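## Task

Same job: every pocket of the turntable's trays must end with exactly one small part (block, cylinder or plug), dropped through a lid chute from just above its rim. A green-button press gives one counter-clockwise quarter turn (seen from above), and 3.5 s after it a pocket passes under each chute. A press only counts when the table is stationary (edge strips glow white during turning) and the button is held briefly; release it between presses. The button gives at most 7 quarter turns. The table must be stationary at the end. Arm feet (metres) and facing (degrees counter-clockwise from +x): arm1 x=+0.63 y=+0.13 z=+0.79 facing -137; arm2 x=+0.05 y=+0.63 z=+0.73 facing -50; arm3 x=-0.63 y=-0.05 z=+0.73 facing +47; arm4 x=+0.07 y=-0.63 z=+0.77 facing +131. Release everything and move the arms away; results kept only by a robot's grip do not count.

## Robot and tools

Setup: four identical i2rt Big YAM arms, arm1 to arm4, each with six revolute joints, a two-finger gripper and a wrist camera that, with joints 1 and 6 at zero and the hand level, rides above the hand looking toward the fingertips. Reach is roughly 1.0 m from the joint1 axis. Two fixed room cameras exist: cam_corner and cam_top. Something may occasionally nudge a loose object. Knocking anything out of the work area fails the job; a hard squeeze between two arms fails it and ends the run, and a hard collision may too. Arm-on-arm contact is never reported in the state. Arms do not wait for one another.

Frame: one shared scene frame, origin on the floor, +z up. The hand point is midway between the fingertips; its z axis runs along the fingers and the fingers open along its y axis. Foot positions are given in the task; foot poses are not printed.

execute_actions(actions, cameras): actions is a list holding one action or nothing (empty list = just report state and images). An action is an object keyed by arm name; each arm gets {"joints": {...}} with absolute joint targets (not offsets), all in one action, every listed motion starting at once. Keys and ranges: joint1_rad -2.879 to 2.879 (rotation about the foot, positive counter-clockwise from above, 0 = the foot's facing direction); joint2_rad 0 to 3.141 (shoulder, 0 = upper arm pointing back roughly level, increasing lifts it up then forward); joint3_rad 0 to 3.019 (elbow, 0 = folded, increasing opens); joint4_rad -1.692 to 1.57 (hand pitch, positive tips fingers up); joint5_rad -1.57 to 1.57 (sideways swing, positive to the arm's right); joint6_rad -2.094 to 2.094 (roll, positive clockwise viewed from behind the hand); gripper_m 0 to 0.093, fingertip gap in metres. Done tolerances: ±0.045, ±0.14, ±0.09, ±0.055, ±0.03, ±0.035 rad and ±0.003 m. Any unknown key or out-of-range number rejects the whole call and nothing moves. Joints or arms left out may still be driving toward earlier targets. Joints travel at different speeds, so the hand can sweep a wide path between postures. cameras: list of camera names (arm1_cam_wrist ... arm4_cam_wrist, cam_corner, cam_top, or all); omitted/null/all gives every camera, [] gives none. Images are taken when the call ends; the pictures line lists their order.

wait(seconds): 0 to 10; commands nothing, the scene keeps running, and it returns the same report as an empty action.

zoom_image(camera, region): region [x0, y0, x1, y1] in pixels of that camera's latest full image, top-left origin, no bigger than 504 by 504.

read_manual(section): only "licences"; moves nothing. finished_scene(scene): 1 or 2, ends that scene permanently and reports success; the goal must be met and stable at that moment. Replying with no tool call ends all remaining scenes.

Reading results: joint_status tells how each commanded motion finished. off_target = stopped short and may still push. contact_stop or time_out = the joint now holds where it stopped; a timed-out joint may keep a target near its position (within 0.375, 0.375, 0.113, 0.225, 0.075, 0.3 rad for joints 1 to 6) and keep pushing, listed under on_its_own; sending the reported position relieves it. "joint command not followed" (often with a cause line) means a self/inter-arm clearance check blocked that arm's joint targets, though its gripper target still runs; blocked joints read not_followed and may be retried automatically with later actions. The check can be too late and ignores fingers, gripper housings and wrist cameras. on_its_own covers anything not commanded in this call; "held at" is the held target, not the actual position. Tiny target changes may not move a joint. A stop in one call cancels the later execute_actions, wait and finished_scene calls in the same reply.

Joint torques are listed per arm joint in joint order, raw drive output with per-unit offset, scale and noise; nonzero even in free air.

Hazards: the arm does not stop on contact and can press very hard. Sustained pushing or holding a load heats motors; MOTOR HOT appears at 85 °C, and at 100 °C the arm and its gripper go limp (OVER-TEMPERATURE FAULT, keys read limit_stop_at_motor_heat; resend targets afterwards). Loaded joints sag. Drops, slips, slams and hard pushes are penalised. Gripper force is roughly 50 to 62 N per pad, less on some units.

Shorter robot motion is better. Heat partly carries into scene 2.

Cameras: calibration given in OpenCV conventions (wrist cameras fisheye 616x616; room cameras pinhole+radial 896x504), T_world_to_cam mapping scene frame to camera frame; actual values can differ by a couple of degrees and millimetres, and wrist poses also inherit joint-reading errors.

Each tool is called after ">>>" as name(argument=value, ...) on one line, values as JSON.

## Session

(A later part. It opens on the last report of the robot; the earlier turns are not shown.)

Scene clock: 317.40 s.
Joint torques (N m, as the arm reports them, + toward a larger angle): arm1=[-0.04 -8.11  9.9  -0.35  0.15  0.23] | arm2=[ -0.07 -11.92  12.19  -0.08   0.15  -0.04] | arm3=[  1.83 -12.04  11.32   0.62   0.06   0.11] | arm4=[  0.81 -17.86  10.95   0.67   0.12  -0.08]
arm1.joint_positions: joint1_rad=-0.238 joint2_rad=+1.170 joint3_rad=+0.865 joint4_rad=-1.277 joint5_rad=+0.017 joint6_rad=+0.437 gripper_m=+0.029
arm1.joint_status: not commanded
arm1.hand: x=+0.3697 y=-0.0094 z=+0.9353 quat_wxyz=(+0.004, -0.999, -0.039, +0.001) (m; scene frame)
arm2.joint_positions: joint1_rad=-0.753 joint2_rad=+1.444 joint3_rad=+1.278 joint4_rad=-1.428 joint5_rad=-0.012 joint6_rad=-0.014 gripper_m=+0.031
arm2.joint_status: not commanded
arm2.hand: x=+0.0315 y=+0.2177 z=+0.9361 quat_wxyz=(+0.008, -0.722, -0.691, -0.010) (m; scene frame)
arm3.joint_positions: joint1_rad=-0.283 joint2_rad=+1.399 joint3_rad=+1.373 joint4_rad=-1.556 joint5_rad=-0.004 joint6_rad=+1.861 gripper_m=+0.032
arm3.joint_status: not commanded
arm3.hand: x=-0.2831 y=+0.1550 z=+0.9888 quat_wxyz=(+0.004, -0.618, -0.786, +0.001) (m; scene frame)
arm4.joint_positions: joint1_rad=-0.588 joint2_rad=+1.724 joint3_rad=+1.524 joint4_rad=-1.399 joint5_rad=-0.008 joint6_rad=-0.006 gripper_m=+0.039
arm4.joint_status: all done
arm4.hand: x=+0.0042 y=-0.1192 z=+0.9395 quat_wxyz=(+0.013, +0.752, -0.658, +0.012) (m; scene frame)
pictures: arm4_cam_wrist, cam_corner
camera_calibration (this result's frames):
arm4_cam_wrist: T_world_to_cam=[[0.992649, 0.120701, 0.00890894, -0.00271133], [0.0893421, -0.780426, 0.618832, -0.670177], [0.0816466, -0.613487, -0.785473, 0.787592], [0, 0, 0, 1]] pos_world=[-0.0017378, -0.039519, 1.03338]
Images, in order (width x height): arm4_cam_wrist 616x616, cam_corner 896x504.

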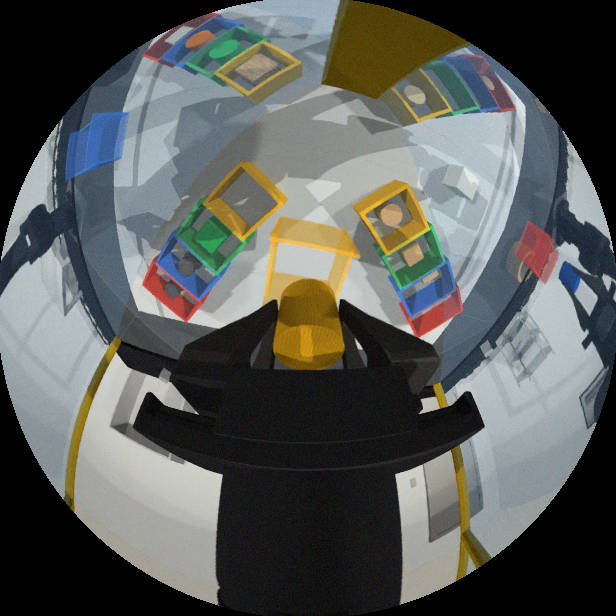

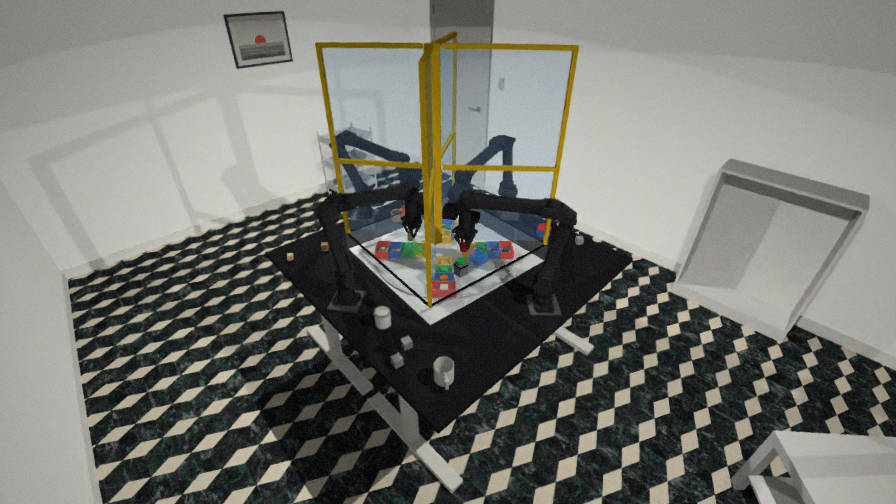

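>>> execute_actions(actions=[{"arm3":{"joints":{"joint2_rad":1.67}},"arm4":{"joints":{"joint4_rad":-1.37}}}], cameras=[])

>>> wait(seconds=0.4)

>>> execute_actions(actions=[{"arm3":{"joints":{"joint2_rad":1.39,"joint3_rad":1.39}}}], cameras=[])

>>> wait(seconds=1.05)

>>> execute_actions(actions=[{"arm1":{"joints":{"gripper_m":0.07}},"arm2":{"joints":{"gripper_m":0.07}},"arm4":{"joints":{"gripper_m":0.075}}}], cameras=["cam_top"])

>>> execute_actions(actions=[{"arm1":{"joints":{"joint2_rad":0.8,"joint3_rad":0.95,"joint4_rad":-1.6}},"arm2":{"joints":{"joint2_rad":0.99,"joint3_rad":1.15,"joint4_rad":-1.6}},"arm4":{"joints":{"joint2_rad":0.72,"joint3_rad":0.93,"joint4_rad":-1.66}}}], cameras=[])

>>> wait(seconds=3)

Scene clock: 329.50 s.
Joint torques (N m, as the arm reports them, + toward a larger angle): arm1=[-0.05 -8.09  9.92 -0.34  0.15  0.23] | arm2=[ -0.08 -12.11  12.23  -0.12   0.13  -0.02] | arm3=[ 1.76 -4.27  9.69  0.78  0.    0.09] | arm4=[  1.17 -17.3   10.75   0.69   0.08  -0.07]
arm1.joint_positions: joint1_rad=-0.238 joint2_rad=+1.170 joint3_rad=+0.865 joint4_rad=-1.277 joint5_rad=+0.017 joint6_rad=+0.437 gripper_m=+0.029
arm1.joint_status: not commanded
arm1.hand: x=+0.3697 y=-0.0094 z=+0.9353 quat_wxyz=(+0.004, -0.999, -0.039, +0.001) (m; scene frame)
arm2.joint_positions: joint1_rad=-0.753 joint2_rad=+1.444 joint3_rad=+1.278 joint4_rad=-1.428 joint5_rad=-0.012 joint6_rad=-0.014 gripper_m=+0.031
arm2.joint_status: not commanded
arm2.hand: x=+0.0315 y=+0.2177 z=+0.9361 quat_wxyz=(+0.008, -0.722, -0.691, -0.010) (m; scene frame)
arm3.joint_positions: joint1_rad=-0.283 joint2_rad=+1.569 joint3_rad=+1.389 joint4_rad=-1.566 joint5_rad=-0.003 joint6_rad=+1.862 gripper_m=+0.032
arm3.joint_status: all done
arm3.hand: x=-0.2667 y=+0.1645 z=+0.9283 quat_wxyz=(+0.034, -0.616, -0.783, +0.078) (m; scene frame)
arm4.joint_positions: joint1_rad=-0.588 joint2_rad=+1.724 joint3_rad=+1.524 joint4_rad=-1.385 joint5_rad=-0.008 joint6_rad=-0.006 gripper_m=+0.039
arm4.joint_status: all done
arm4.hand: x=+0.0037 y=-0.1155 z=+0.9394 quat_wxyz=(+0.008, +0.753, -0.658, +0.007) (m; scene frame)
pictures: none
No camera images: the call's "cameras" was empty. Leave "cameras" out to get every camera's image.

Scene clock: 329.90 s.
Joint torques (N m, as the arm reports them, + toward a larger angle): arm1=[-0.1  -8.1   9.91 -0.34  0.15  0.23] | arm2=[ -0.19 -11.79  12.27  -0.16   0.15  -0.02] | arm3=[ 1.87 -4.55  9.59  0.81  0.05  0.1 ] | arm4=[  0.79 -17.4   10.81   0.67   0.06  -0.08]
arm1.joint_positions: joint1_rad=-0.238 joint2_rad=+1.170 joint3_rad=+0.865 joint4_rad=-1.277 joint5_rad=+0.017 joint6_rad=+0.437 gripper_m=+0.029
arm1.joint_status: not commanded
arm1.hand: x=+0.3697 y=-0.0094 z=+0.9353 quat_wxyz=(+0.004, -0.999, -0.039, +0.001) (m; scene frame)
arm2.joint_positions: joint1_rad=-0.753 joint2_rad=+1.444 joint3_rad=+1.278 joint4_rad=-1.428 joint5_rad=-0.012 joint6_rad=-0.014 gripper_m=+0.031
arm2.joint_status: not commanded
arm2.hand: x=+0.0315 y=+0.2177 z=+0.9361 quat_wxyz=(+0.008, -0.722, -0.691, -0.010) (m; scene frame)
arm3.joint_positions: joint1_rad=-0.283 joint2_rad=+1.569 joint3_rad=+1.389 joint4_rad=-1.566 joint5_rad=-0.003 joint6_rad=+1.862 gripper_m=+0.032
arm3.joint_status: all done
arm3.hand: x=-0.2667 y=+0.1645 z=+0.9283 quat_wxyz=(+0.034, -0.616, -0.783, +0.078) (m; scene frame)
arm4.joint_positions: joint1_rad=-0.588 joint2_rad=+1.724 joint3_rad=+1.524 joint4_rad=-1.385 joint5_rad=-0.008 joint6_rad=-0.006 gripper_m=+0.039
arm4.joint_status: all done
arm4.hand: x=+0.0037 y=-0.1155 z=+0.9394 quat_wxyz=(+0.008, +0.753, -0.658, +0.007) (m; scene frame)
wait: 0.40 s; at rest by 0.27 s
pictures: arm1_cam_wrist, arm2_cam_wrist, arm3_cam_wrist, arm4_cam_wrist, cam_corner, cam_top
camera_calibration (this result's frames):
arm1_cam_wrist: T_world_to_cam=[[-0.066428, 0.997453, 0.0259662, 0.00471416], [0.804619, 0.0381598, 0.592563, -0.849262], [0.590063, 0.0602557, -0.805105, 0.657328], [0, 0, 0, 1]] pos_world=[0.295781, -0.0119022, 1.03234]
arm2_cam_wrist: T_world_to_cam=[[-0.99831, 0.057051, -0.0110462, 0.0333644], [0.0387431, 0.795127, 0.605204, -0.737129], [0.0433106, 0.603753, -0.795994, 0.736151], [0, 0, 0, 1]] pos_world=[0.0299835, 0.139754, 1.03245]
arm3_cam_wrist: T_world_to_cam=[[-0.956726, -0.231425, 0.176401, -0.380385], [-0.101649, 0.833817, 0.542602, -0.661137], [-0.272658, 0.50119, -0.821259, 0.73467], [0, 0, 0, 1]] pos_world=[-0.230815, 0.095027, 1.02919]
arm4_cam_wrist: T_world_to_cam=[[0.992657, 0.120639, 0.00880947, -0.00260029], [0.0905574, -0.789465, 0.607078, -0.657247], [0.0801922, -0.601823, -0.794593, 0.799693], [0, 0, 0, 1]] pos_world=[-0.0020294, -0.0372863, 1.03445]
Images, in order (width x height): arm1_cam_wrist 616x616, arm2_cam_wrist 616x616, arm3_cam_wrist 616x616, arm4_cam_wrist 616x616, cam_corner 896x504, cam_top 896x504.

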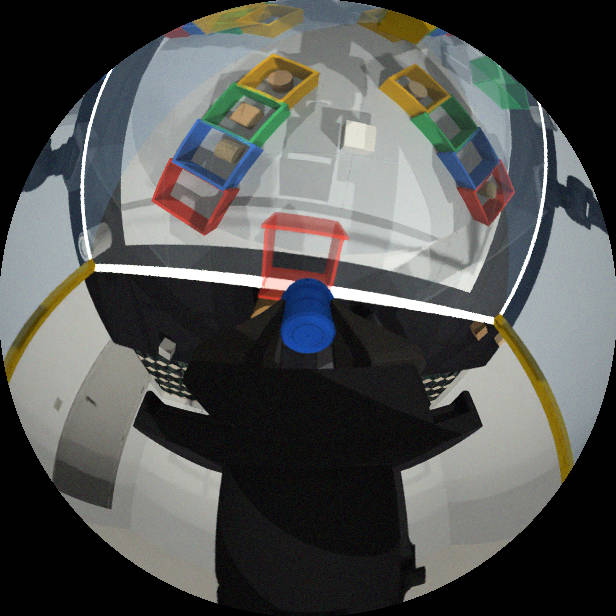

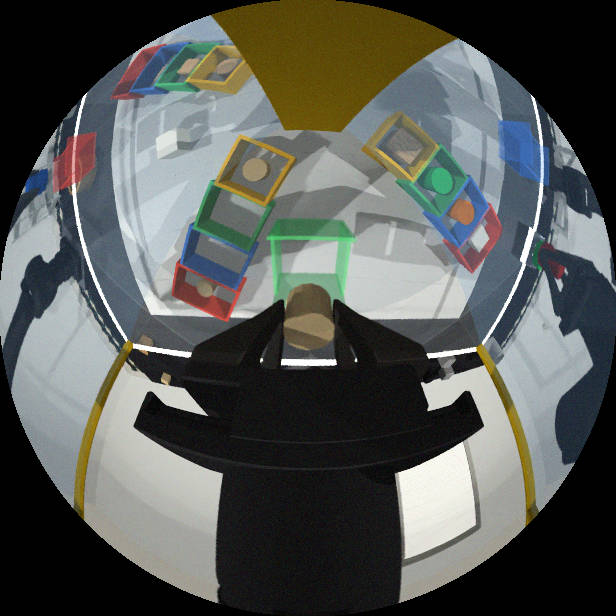

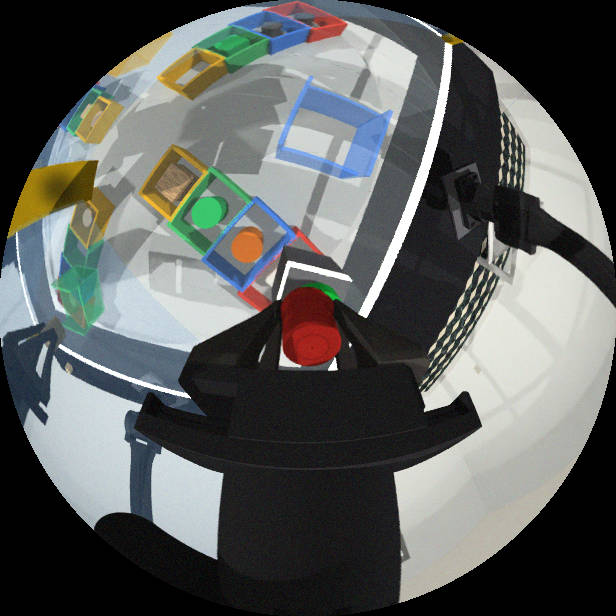

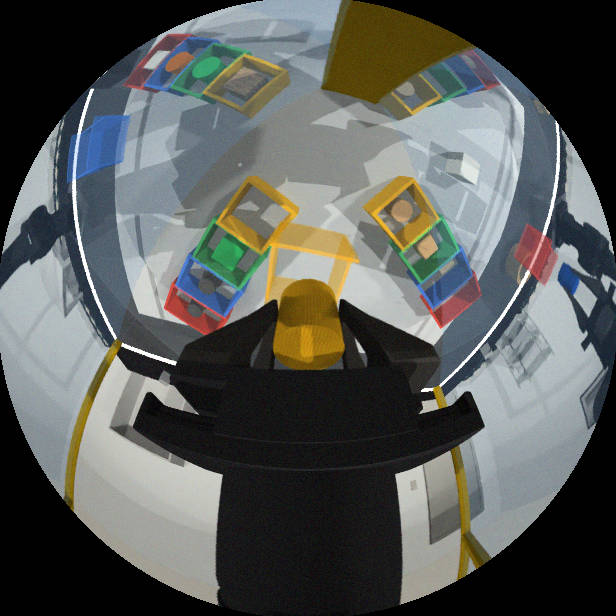

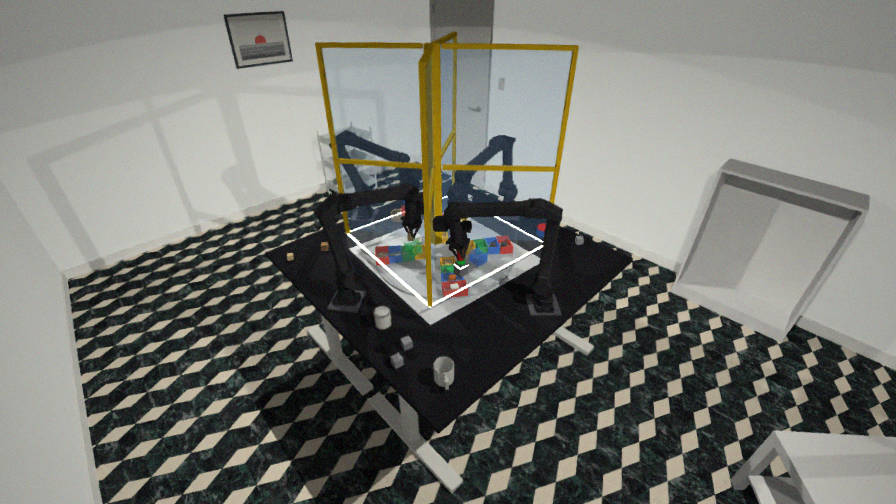

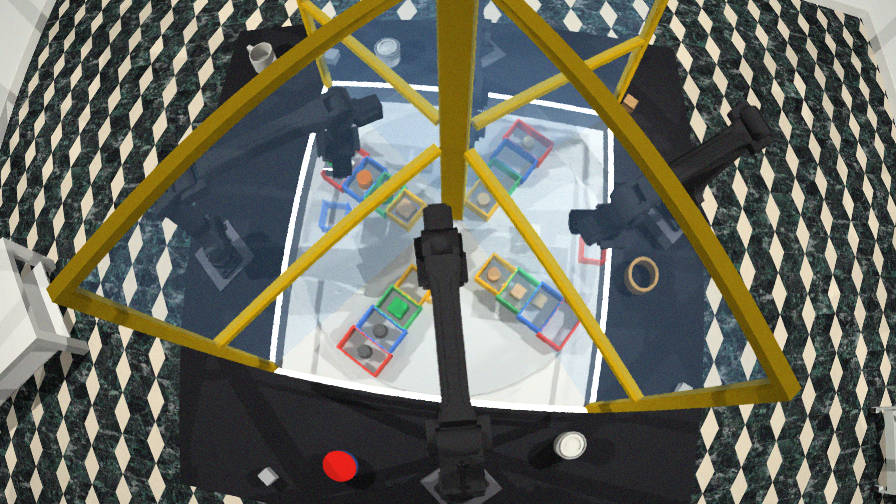

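Scene clock: 331.20 s.
Joint torques (N m, as the arm reports them, + toward a larger angle): arm1=[-0.06 -8.12  9.92 -0.33  0.15  0.23] | arm2=[ -0.13 -11.9   12.23  -0.1    0.16  -0.04] | arm3=[  1.71 -10.87   8.22   0.87   0.02   0.07] | arm4=[  0.74 -16.81  10.77   0.68   0.09  -0.08]
arm1.joint_positions: joint1_rad=-0.238 joint2_rad=+1.170 joint3_rad=+0.865 joint4_rad=-1.277 joint5_rad=+0.017 joint6_rad=+0.437 gripper_m=+0.029
arm1.joint_status: not commanded
arm1.hand: x=+0.3697 y=-0.0094 z=+0.9353 quat_wxyz=(+0.004, -0.999, -0.039, +0.001) (m; scene frame)
arm2.joint_positions: joint1_rad=-0.753 joint2_rad=+1.444 joint3_rad=+1.278 joint4_rad=-1.428 joint5_rad=-0.012 joint6_rad=-0.014 gripper_m=+0.031
arm2.joint_status: not commanded
arm2.hand: x=+0.0315 y=+0.2177 z=+0.9361 quat_wxyz=(+0.008, -0.722, -0.691, -0.010) (m; scene frame)
arm3.joint_positions: joint1_rad=-0.283 joint2_rad=+1.389 joint3_rad=+1.384 joint4_rad=-1.560 joint5_rad=-0.003 joint6_rad=+1.862 gripper_m=+0.032
arm3.joint_status: all done
arm3.hand: x=-0.2826 y=+0.1550 z=+0.9972 quat_wxyz=(+0.000, -0.618, -0.786, -0.007) (m; scene frame)
arm4.joint_positions: joint1_rad=-0.588 joint2_rad=+1.724 joint3_rad=+1.524 joint4_rad=-1.385 joint5_rad=-0.008 joint6_rad=-0.006 gripper_m=+0.039
arm4.joint_status: not commanded
arm4.hand: x=+0.0037 y=-0.1155 z=+0.9394 quat_wxyz=(+0.008, +0.753, -0.658, +0.007) (m; scene frame)
pictures: none
No camera images: the call's "cameras" was empty. Leave "cameras" out to get every camera's image.

Scene clock: 332.27 s.
Joint torques (N m, as the arm reports them, + toward a larger angle): arm1=[-0.12 -8.08  9.92 -0.36  0.15  0.23] | arm2=[ -0.24 -11.9   12.23  -0.12   0.16  -0.03] | arm3=[  1.92 -11.12   8.28   0.94  -0.02   0.08] | arm4=[  1.02 -16.95  10.68   0.64   0.1   -0.07]
arm1.joint_positions: joint1_rad=-0.238 joint2_rad=+1.170 joint3_rad=+0.865 joint4_rad=-1.277 joint5_rad=+0.017 joint6_rad=+0.437 gripper_m=+0.029
arm1.joint_status: not commanded
arm1.hand: x=+0.3697 y=-0.0094 z=+0.9353 quat_wxyz=(+0.004, -0.999, -0.039, +0.001) (m; scene frame)
arm2.joint_positions: joint1_rad=-0.753 joint2_rad=+1.444 joint3_rad=+1.278 joint4_rad=-1.428 joint5_rad=-0.012 joint6_rad=-0.014 gripper_m=+0.031
arm2.joint_status: not commanded
arm2.hand: x=+0.0315 y=+0.2177 z=+0.9361 quat_wxyz=(+0.008, -0.722, -0.691, -0.010) (m; scene frame)
arm3.joint_positions: joint1_rad=-0.283 joint2_rad=+1.389 joint3_rad=+1.384 joint4_rad=-1.560 joint5_rad=-0.003 joint6_rad=+1.862 gripper_m=+0.032
arm3.joint_status: all done
arm3.hand: x=-0.2826 y=+0.1550 z=+0.9972 quat_wxyz=(+0.000, -0.618, -0.786, -0.007) (m; scene frame)
arm4.joint_positions: joint1_rad=-0.588 joint2_rad=+1.724 joint3_rad=+1.524 joint4_rad=-1.385 joint5_rad=-0.008 joint6_rad=-0.006 gripper_m=+0.039
arm4.joint_status: not commanded
arm4.hand: x=+0.0037 y=-0.1155 z=+0.9394 quat_wxyz=(+0.008, +0.753, -0.658, +0.007) (m; scene frame)
wait: 1.07 s; at rest by 0.27 s
pictures: arm1_cam_wrist, arm2_cam_wrist, arm3_cam_wrist, arm4_cam_wrist, cam_corner, cam_top
camera_calibration (this result's frames):
arm1_cam_wrist: T_world_to_cam=[[-0.066428, 0.997453, 0.0259662, 0.00471416], [0.804619, 0.0381598, 0.592563, -0.849262], [0.590063, 0.0602557, -0.805105, 0.657328], [0, 0, 0, 1]] pos_world=[0.295781, -0.0119022, 1.03234]
arm2_cam_wrist: T_world_to_cam=[[-0.99831, 0.057051, -0.0110462, 0.0333644], [0.0387431, 0.795127, 0.605204, -0.737129], [0.0433106, 0.603753, -0.795994, 0.736151], [0, 0, 0, 1]] pos_world=[0.0299835, 0.139754, 1.03245]
arm3_cam_wrist: T_world_to_cam=[[-0.97097, -0.239193, 0.00183203, -0.238654], [-0.191315, 0.781168, 0.594286, -0.76095], [-0.14358, 0.576683, -0.804252, 0.799545], [0, 0, 0, 1]] pos_world=[-0.262508, 0.0762609, 1.09569]
arm4_cam_wrist: T_world_to_cam=[[0.992657, 0.120639, 0.00880947, -0.00260029], [0.0905574, -0.789465, 0.607078, -0.657247], [0.0801922, -0.601823, -0.794593, 0.799693], [0, 0, 0, 1]] pos_world=[-0.0020294, -0.0372863, 1.03445]
Images, in order (width x height): arm1_cam_wrist 616x616, arm2_cam_wrist 616x616, arm3_cam_wrist 616x616, arm4_cam_wrist 616x616, cam_corner 896x504, cam_top 896x504.

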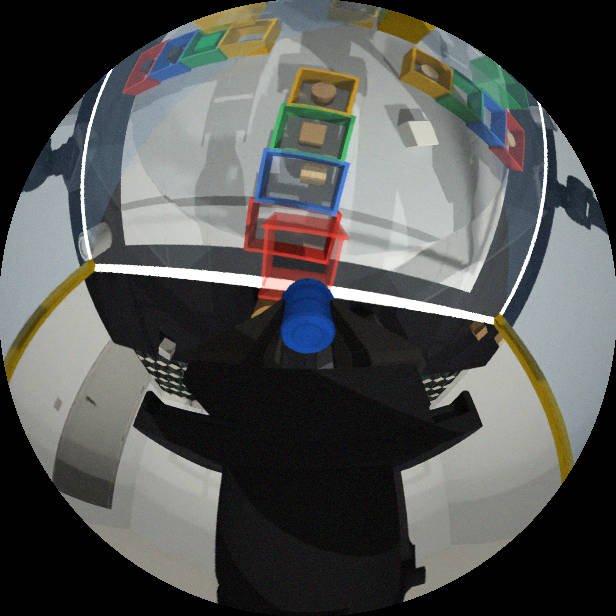

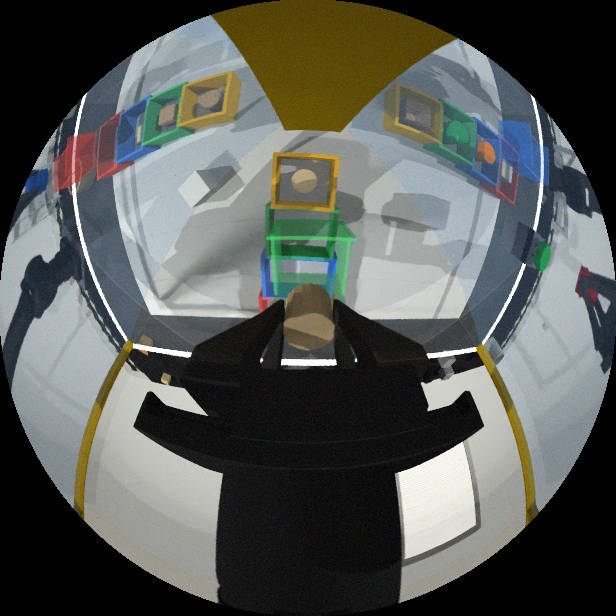

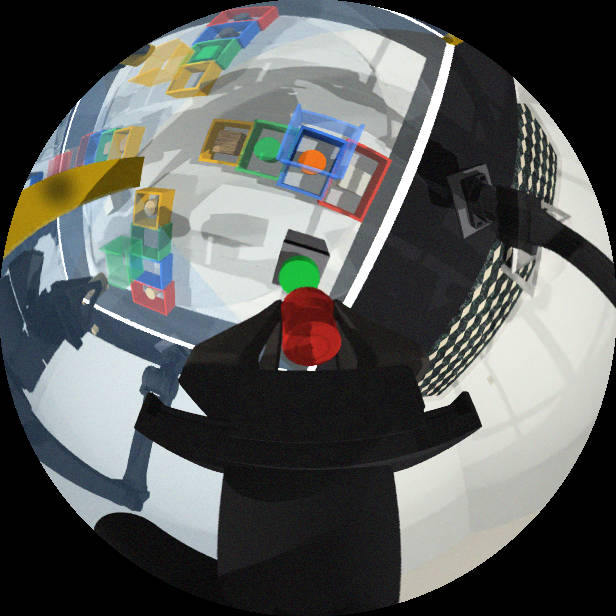

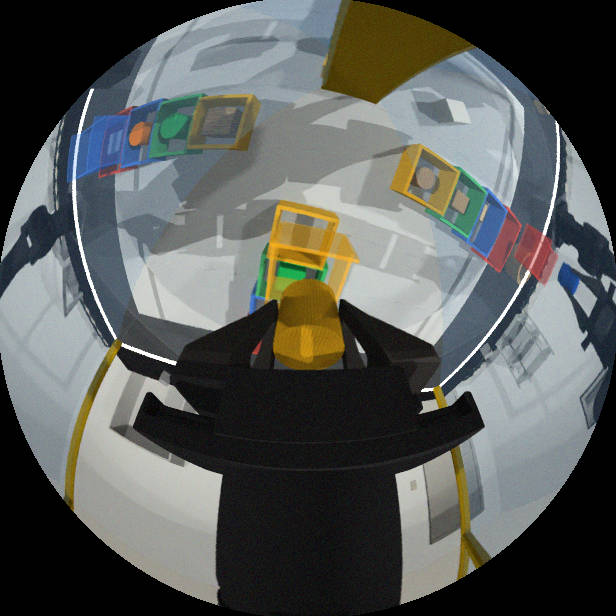

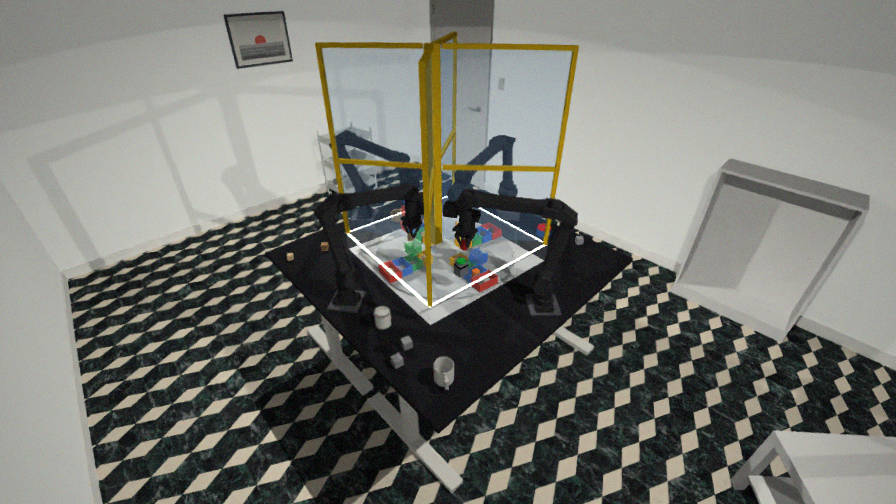

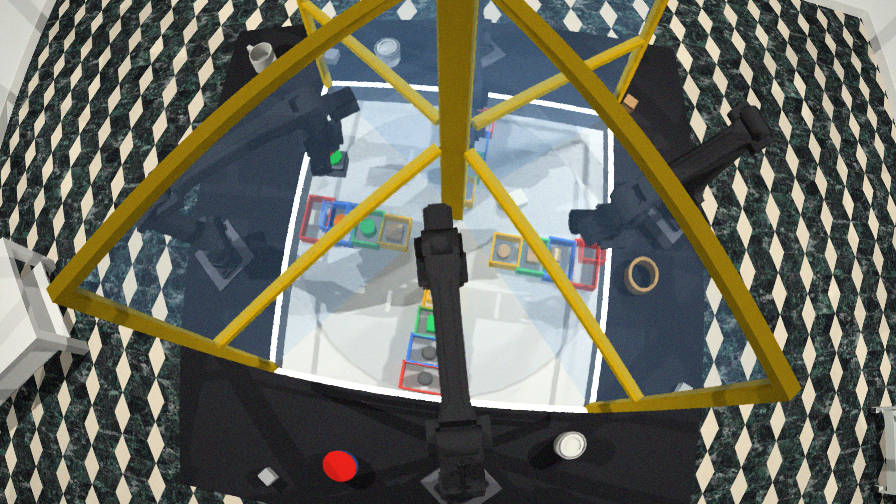

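Scene clock: 332.90 s.
Joint torques (N m, as the arm reports them, + toward a larger angle): arm1=[-0.1  -7.98  9.92 -0.35  0.15  0.23] | arm2=[ -0.21 -12.22  12.23  -0.09   0.15  -0.04] | arm3=[  1.71 -10.9    8.26   0.84   0.     0.1 ] | arm4=[  0.84 -17.55  10.88   0.8    0.14  -0.08]
arm1.joint_positions: joint1_rad=-0.238 joint2_rad=+1.170 joint3_rad=+0.865 joint4_rad=-1.277 joint5_rad=+0.017 joint6_rad=+0.437 gripper_m=+0.070
arm1.joint_status: all done
arm1.hand: x=+0.3697 y=-0.0094 z=+0.9353 quat_wxyz=(+0.004, -0.999, -0.039, +0.001) (m; scene frame)
arm2.joint_positions: joint1_rad=-0.753 joint2_rad=+1.444 joint3_rad=+1.278 joint4_rad=-1.428 joint5_rad=-0.012 joint6_rad=-0.014 gripper_m=+0.070
arm2.joint_status: all done
arm2.hand: x=+0.0315 y=+0.2177 z=+0.9361 quat_wxyz=(+0.008, -0.722, -0.691, -0.010) (m; scene frame)
arm3.joint_positions: joint1_rad=-0.283 joint2_rad=+1.389 joint3_rad=+1.384 joint4_rad=-1.560 joint5_rad=-0.003 joint6_rad=+1.862 gripper_m=+0.032
arm3.joint_status: not commanded
arm3.hand: x=-0.2826 y=+0.1550 z=+0.9972 quat_wxyz=(+0.000, -0.618, -0.786, -0.007) (m; scene frame)
arm4.joint_positions: joint1_rad=-0.588 joint2_rad=+1.724 joint3_rad=+1.524 joint4_rad=-1.385 joint5_rad=-0.008 joint6_rad=-0.006 gripper_m=+0.075
arm4.joint_status: all done
arm4.hand: x=+0.0037 y=-0.1155 z=+0.9394 quat_wxyz=(+0.008, +0.753, -0.658, +0.007) (m; scene frame)
pictures: cam_top
Images, in order (width x height): cam_top 896x504.

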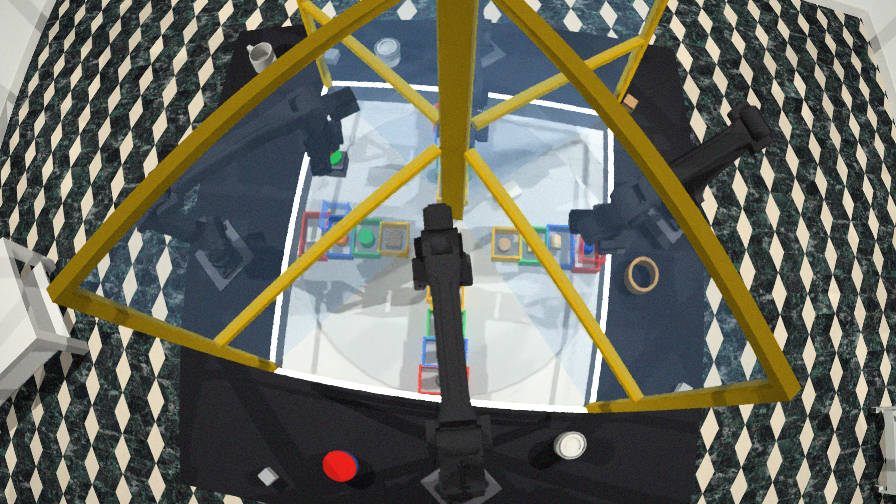

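Scene clock: 334.37 s.
Joint torques (N m, as the arm reports them, + toward a larger angle): arm1=[-0.2  -0.84 12.81 -0.1   0.15  0.22] | arm2=[ 0.06 -4.    9.56  0.34  0.14 -0.01] | arm3=[  1.64 -10.94   8.25   0.86   0.03   0.06] | arm4=[ 1.23 -1.39  7.43 -0.08  0.1  -0.09]
arm1.joint_positions: joint1_rad=-0.238 joint2_rad=+0.795 joint3_rad=+0.910 joint4_rad=-1.588 joint5_rad=+0.017 joint6_rad=+0.437 gripper_m=+0.070
arm1.joint_status: all done
arm1.hand: x=+0.4481 y=+0.0358 z=+1.0371 quat_wxyz=(-0.021, -0.998, -0.038, +0.050) (m; scene frame)
arm2.joint_positions: joint1_rad=-0.753 joint2_rad=+0.977 joint3_rad=+1.151 joint4_rad=-1.597 joint5_rad=-0.012 joint6_rad=-0.014 gripper_m=+0.070
arm2.joint_status: all done
arm2.hand: x=+0.0402 y=+0.3510 z=+1.0355 quat_wxyz=(-0.050, -0.720, -0.690, +0.053) (m; scene frame)
arm3.joint_positions: joint1_rad=-0.283 joint2_rad=+1.389 joint3_rad=+1.384 joint4_rad=-1.560 joint5_rad=-0.003 joint6_rad=+1.862 gripper_m=+0.032
arm3.joint_status: not commanded
arm3.hand: x=-0.2826 y=+0.1550 z=+0.9972 quat_wxyz=(+0.000, -0.618, -0.786, -0.007) (m; scene frame)
arm4.joint_positions: joint1_rad=-0.588 joint2_rad=+0.718 joint3_rad=+0.935 joint4_rad=-1.652 joint5_rad=-0.008 joint6_rad=-0.006 gripper_m=+0.075
arm4.joint_status: all done
arm4.hand: x=+0.0452 y=-0.4425 z=+1.0384 quat_wxyz=(-0.042, +0.751, -0.657, -0.049) (m; scene frame)
pictures: none
No camera images: the call's "cameras" was empty. Leave "cameras" out to get every camera's image.

Scene clock: 337.37 s.
Joint torques (N m, as the arm reports them, + toward a larger angle): arm1=[-0.12 -0.87 12.79 -0.09  0.15  0.22] | arm2=[-0.32 -4.06  9.56  0.36  0.14 -0.02] | arm3=[  1.22 -11.19   8.26   0.88   0.02   0.07] | arm4=[ 0.93 -1.35  7.53  0.03  0.13 -0.1 ]
arm1.joint_positions: joint1_rad=-0.238 joint2_rad=+0.795 joint3_rad=+0.910 joint4_rad=-1.588 joint5_rad=+0.017 joint6_rad=+0.437 gripper_m=+0.070
arm1.joint_status: all done
arm1.hand: x=+0.4481 y=+0.0358 z=+1.0371 quat_wxyz=(-0.021, -0.998, -0.038, +0.050) (m; scene frame)
arm2.joint_positions: joint1_rad=-0.753 joint2_rad=+0.977 joint3_rad=+1.151 joint4_rad=-1.597 joint5_rad=-0.012 joint6_rad=-0.014 gripper_m=+0.070
arm2.joint_status: all done
arm2.hand: x=+0.0402 y=+0.3510 z=+1.0355 quat_wxyz=(-0.050, -0.720, -0.690, +0.053) (m; scene frame)
arm3.joint_positions: joint1_rad=-0.283 joint2_rad=+1.389 joint3_rad=+1.384 joint4_rad=-1.560 joint5_rad=-0.003 joint6_rad=+1.862 gripper_m=+0.032
arm3.joint_status: not commanded
arm3.hand: x=-0.2826 y=+0.1550 z=+0.9972 quat_wxyz=(+0.000, -0.618, -0.786, -0.007) (m; scene frame)
arm4.joint_positions: joint1_rad=-0.588 joint2_rad=+0.718 joint3_rad=+0.935 joint4_rad=-1.652 joint5_rad=-0.008 joint6_rad=-0.006 gripper_m=+0.075
arm4.joint_status: all done
arm4.hand: x=+0.0452 y=-0.4425 z=+1.0384 quat_wxyz=(-0.042, +0.751, -0.657, -0.049) (m; scene frame)
wait: 3.00 s; at rest by 0.27 s
pictures: arm1_cam_wrist, arm2_cam_wrist, arm3_cam_wrist, arm4_cam_wrist, cam_corner, cam_top
camera_calibration (this result's frames):
arm1_cam_wrist: T_world_to_cam=[[-0.0653946, 0.997619, -0.0219258, 0.0113686], [0.857603, 0.0674225, 0.509874, -0.91334], [0.510138, 0.0145394, -0.85997, 0.784664], [0, 0, 0, 1]] pos_world=[0.38374, 0.0388297, 1.14072]
arm2_cam_wrist: T_world_to_cam=[[-0.998516, 0.0533891, -0.0107669, 0.0364889], [0.0424092, 0.886203, 0.461352, -0.786778], [0.0341728, 0.46021, -0.887152, 0.879555], [0, 0, 0, 1]] pos_world=[0.0397445, 0.290517, 1.14367]
arm3_cam_wrist: T_world_to_cam=[[-0.97097, -0.239193, 0.00183203, -0.238654], [-0.191315, 0.781168, 0.594286, -0.76095], [-0.14358, 0.576683, -0.804252, 0.799545], [0, 0, 0, 1]] pos_world=[-0.262508, 0.0762609, 1.09569]
arm4_cam_wrist: T_world_to_cam=[[0.992731, 0.1201, 0.00776228, -0.0043807], [0.101521, -0.87031, 0.481928, -0.885539], [0.064635, -0.477637, -0.876177, 0.81863], [0, 0, 0, 1]] pos_world=[0.0413376, -0.37916, 1.14406]
Images, in order (width x height): arm1_cam_wrist 616x616, arm2_cam_wrist 616x616, arm3_cam_wrist 616x616, arm4_cam_wrist 616x616, cam_corner 896x504, cam_top 896x504.

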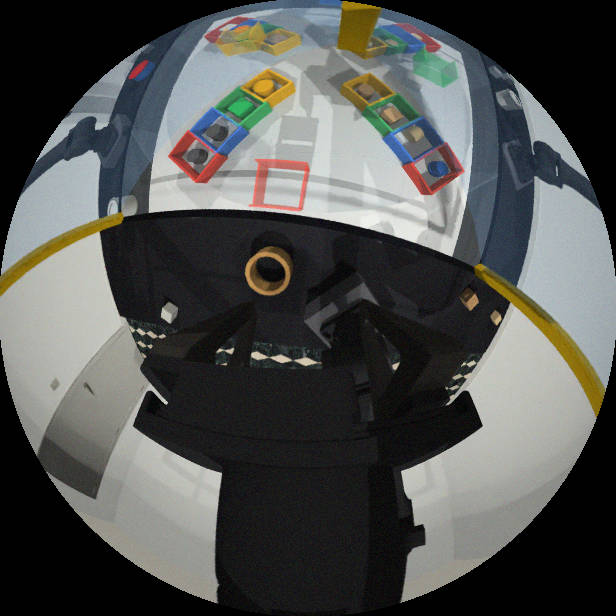

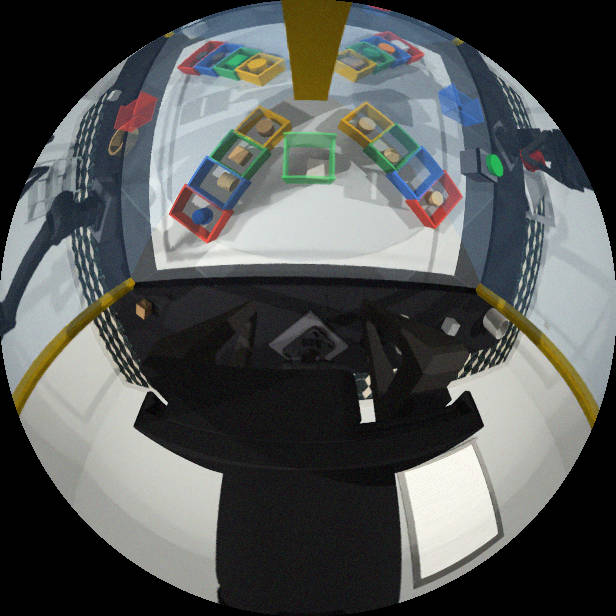

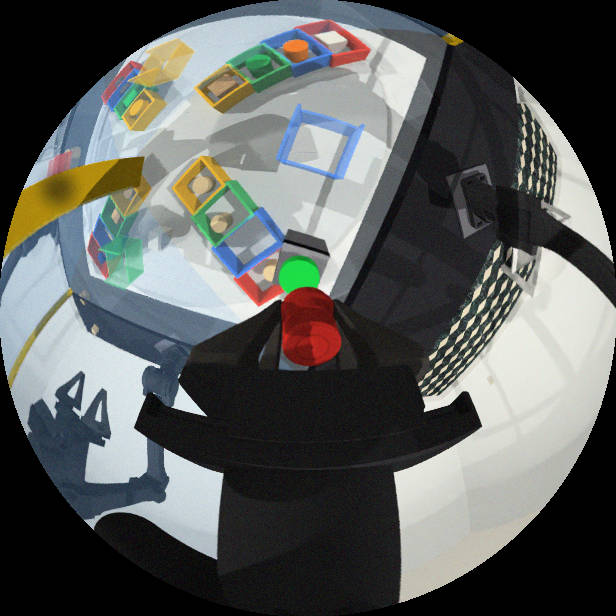

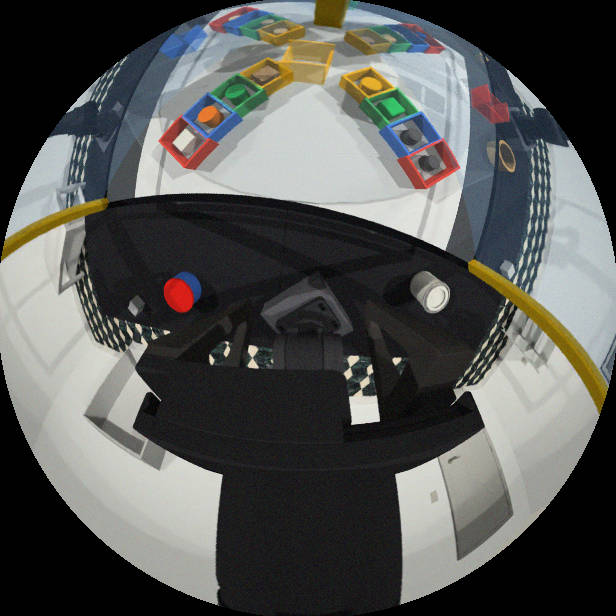

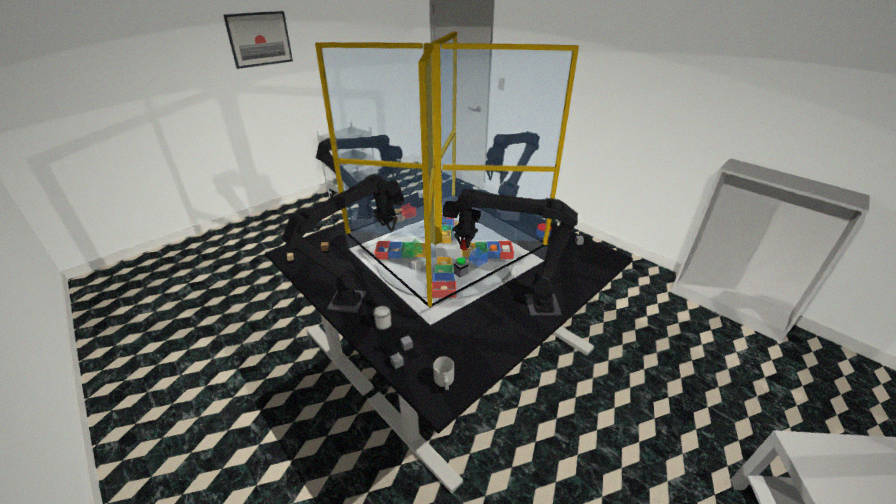

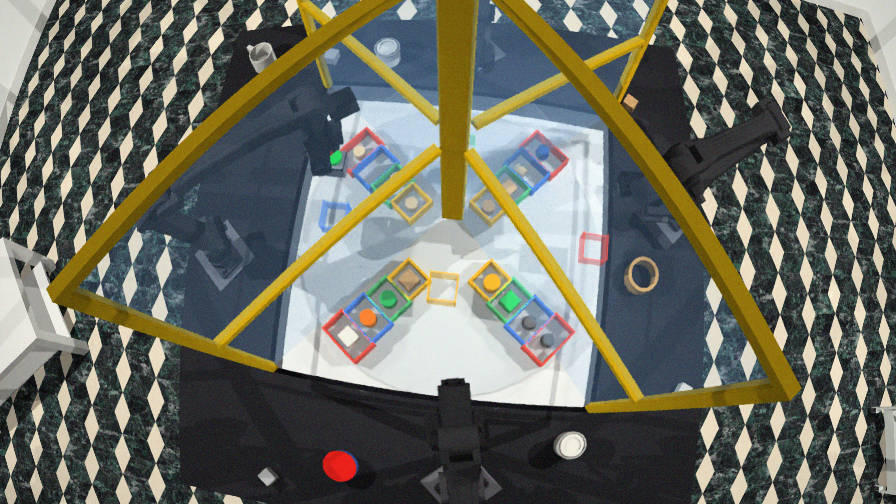

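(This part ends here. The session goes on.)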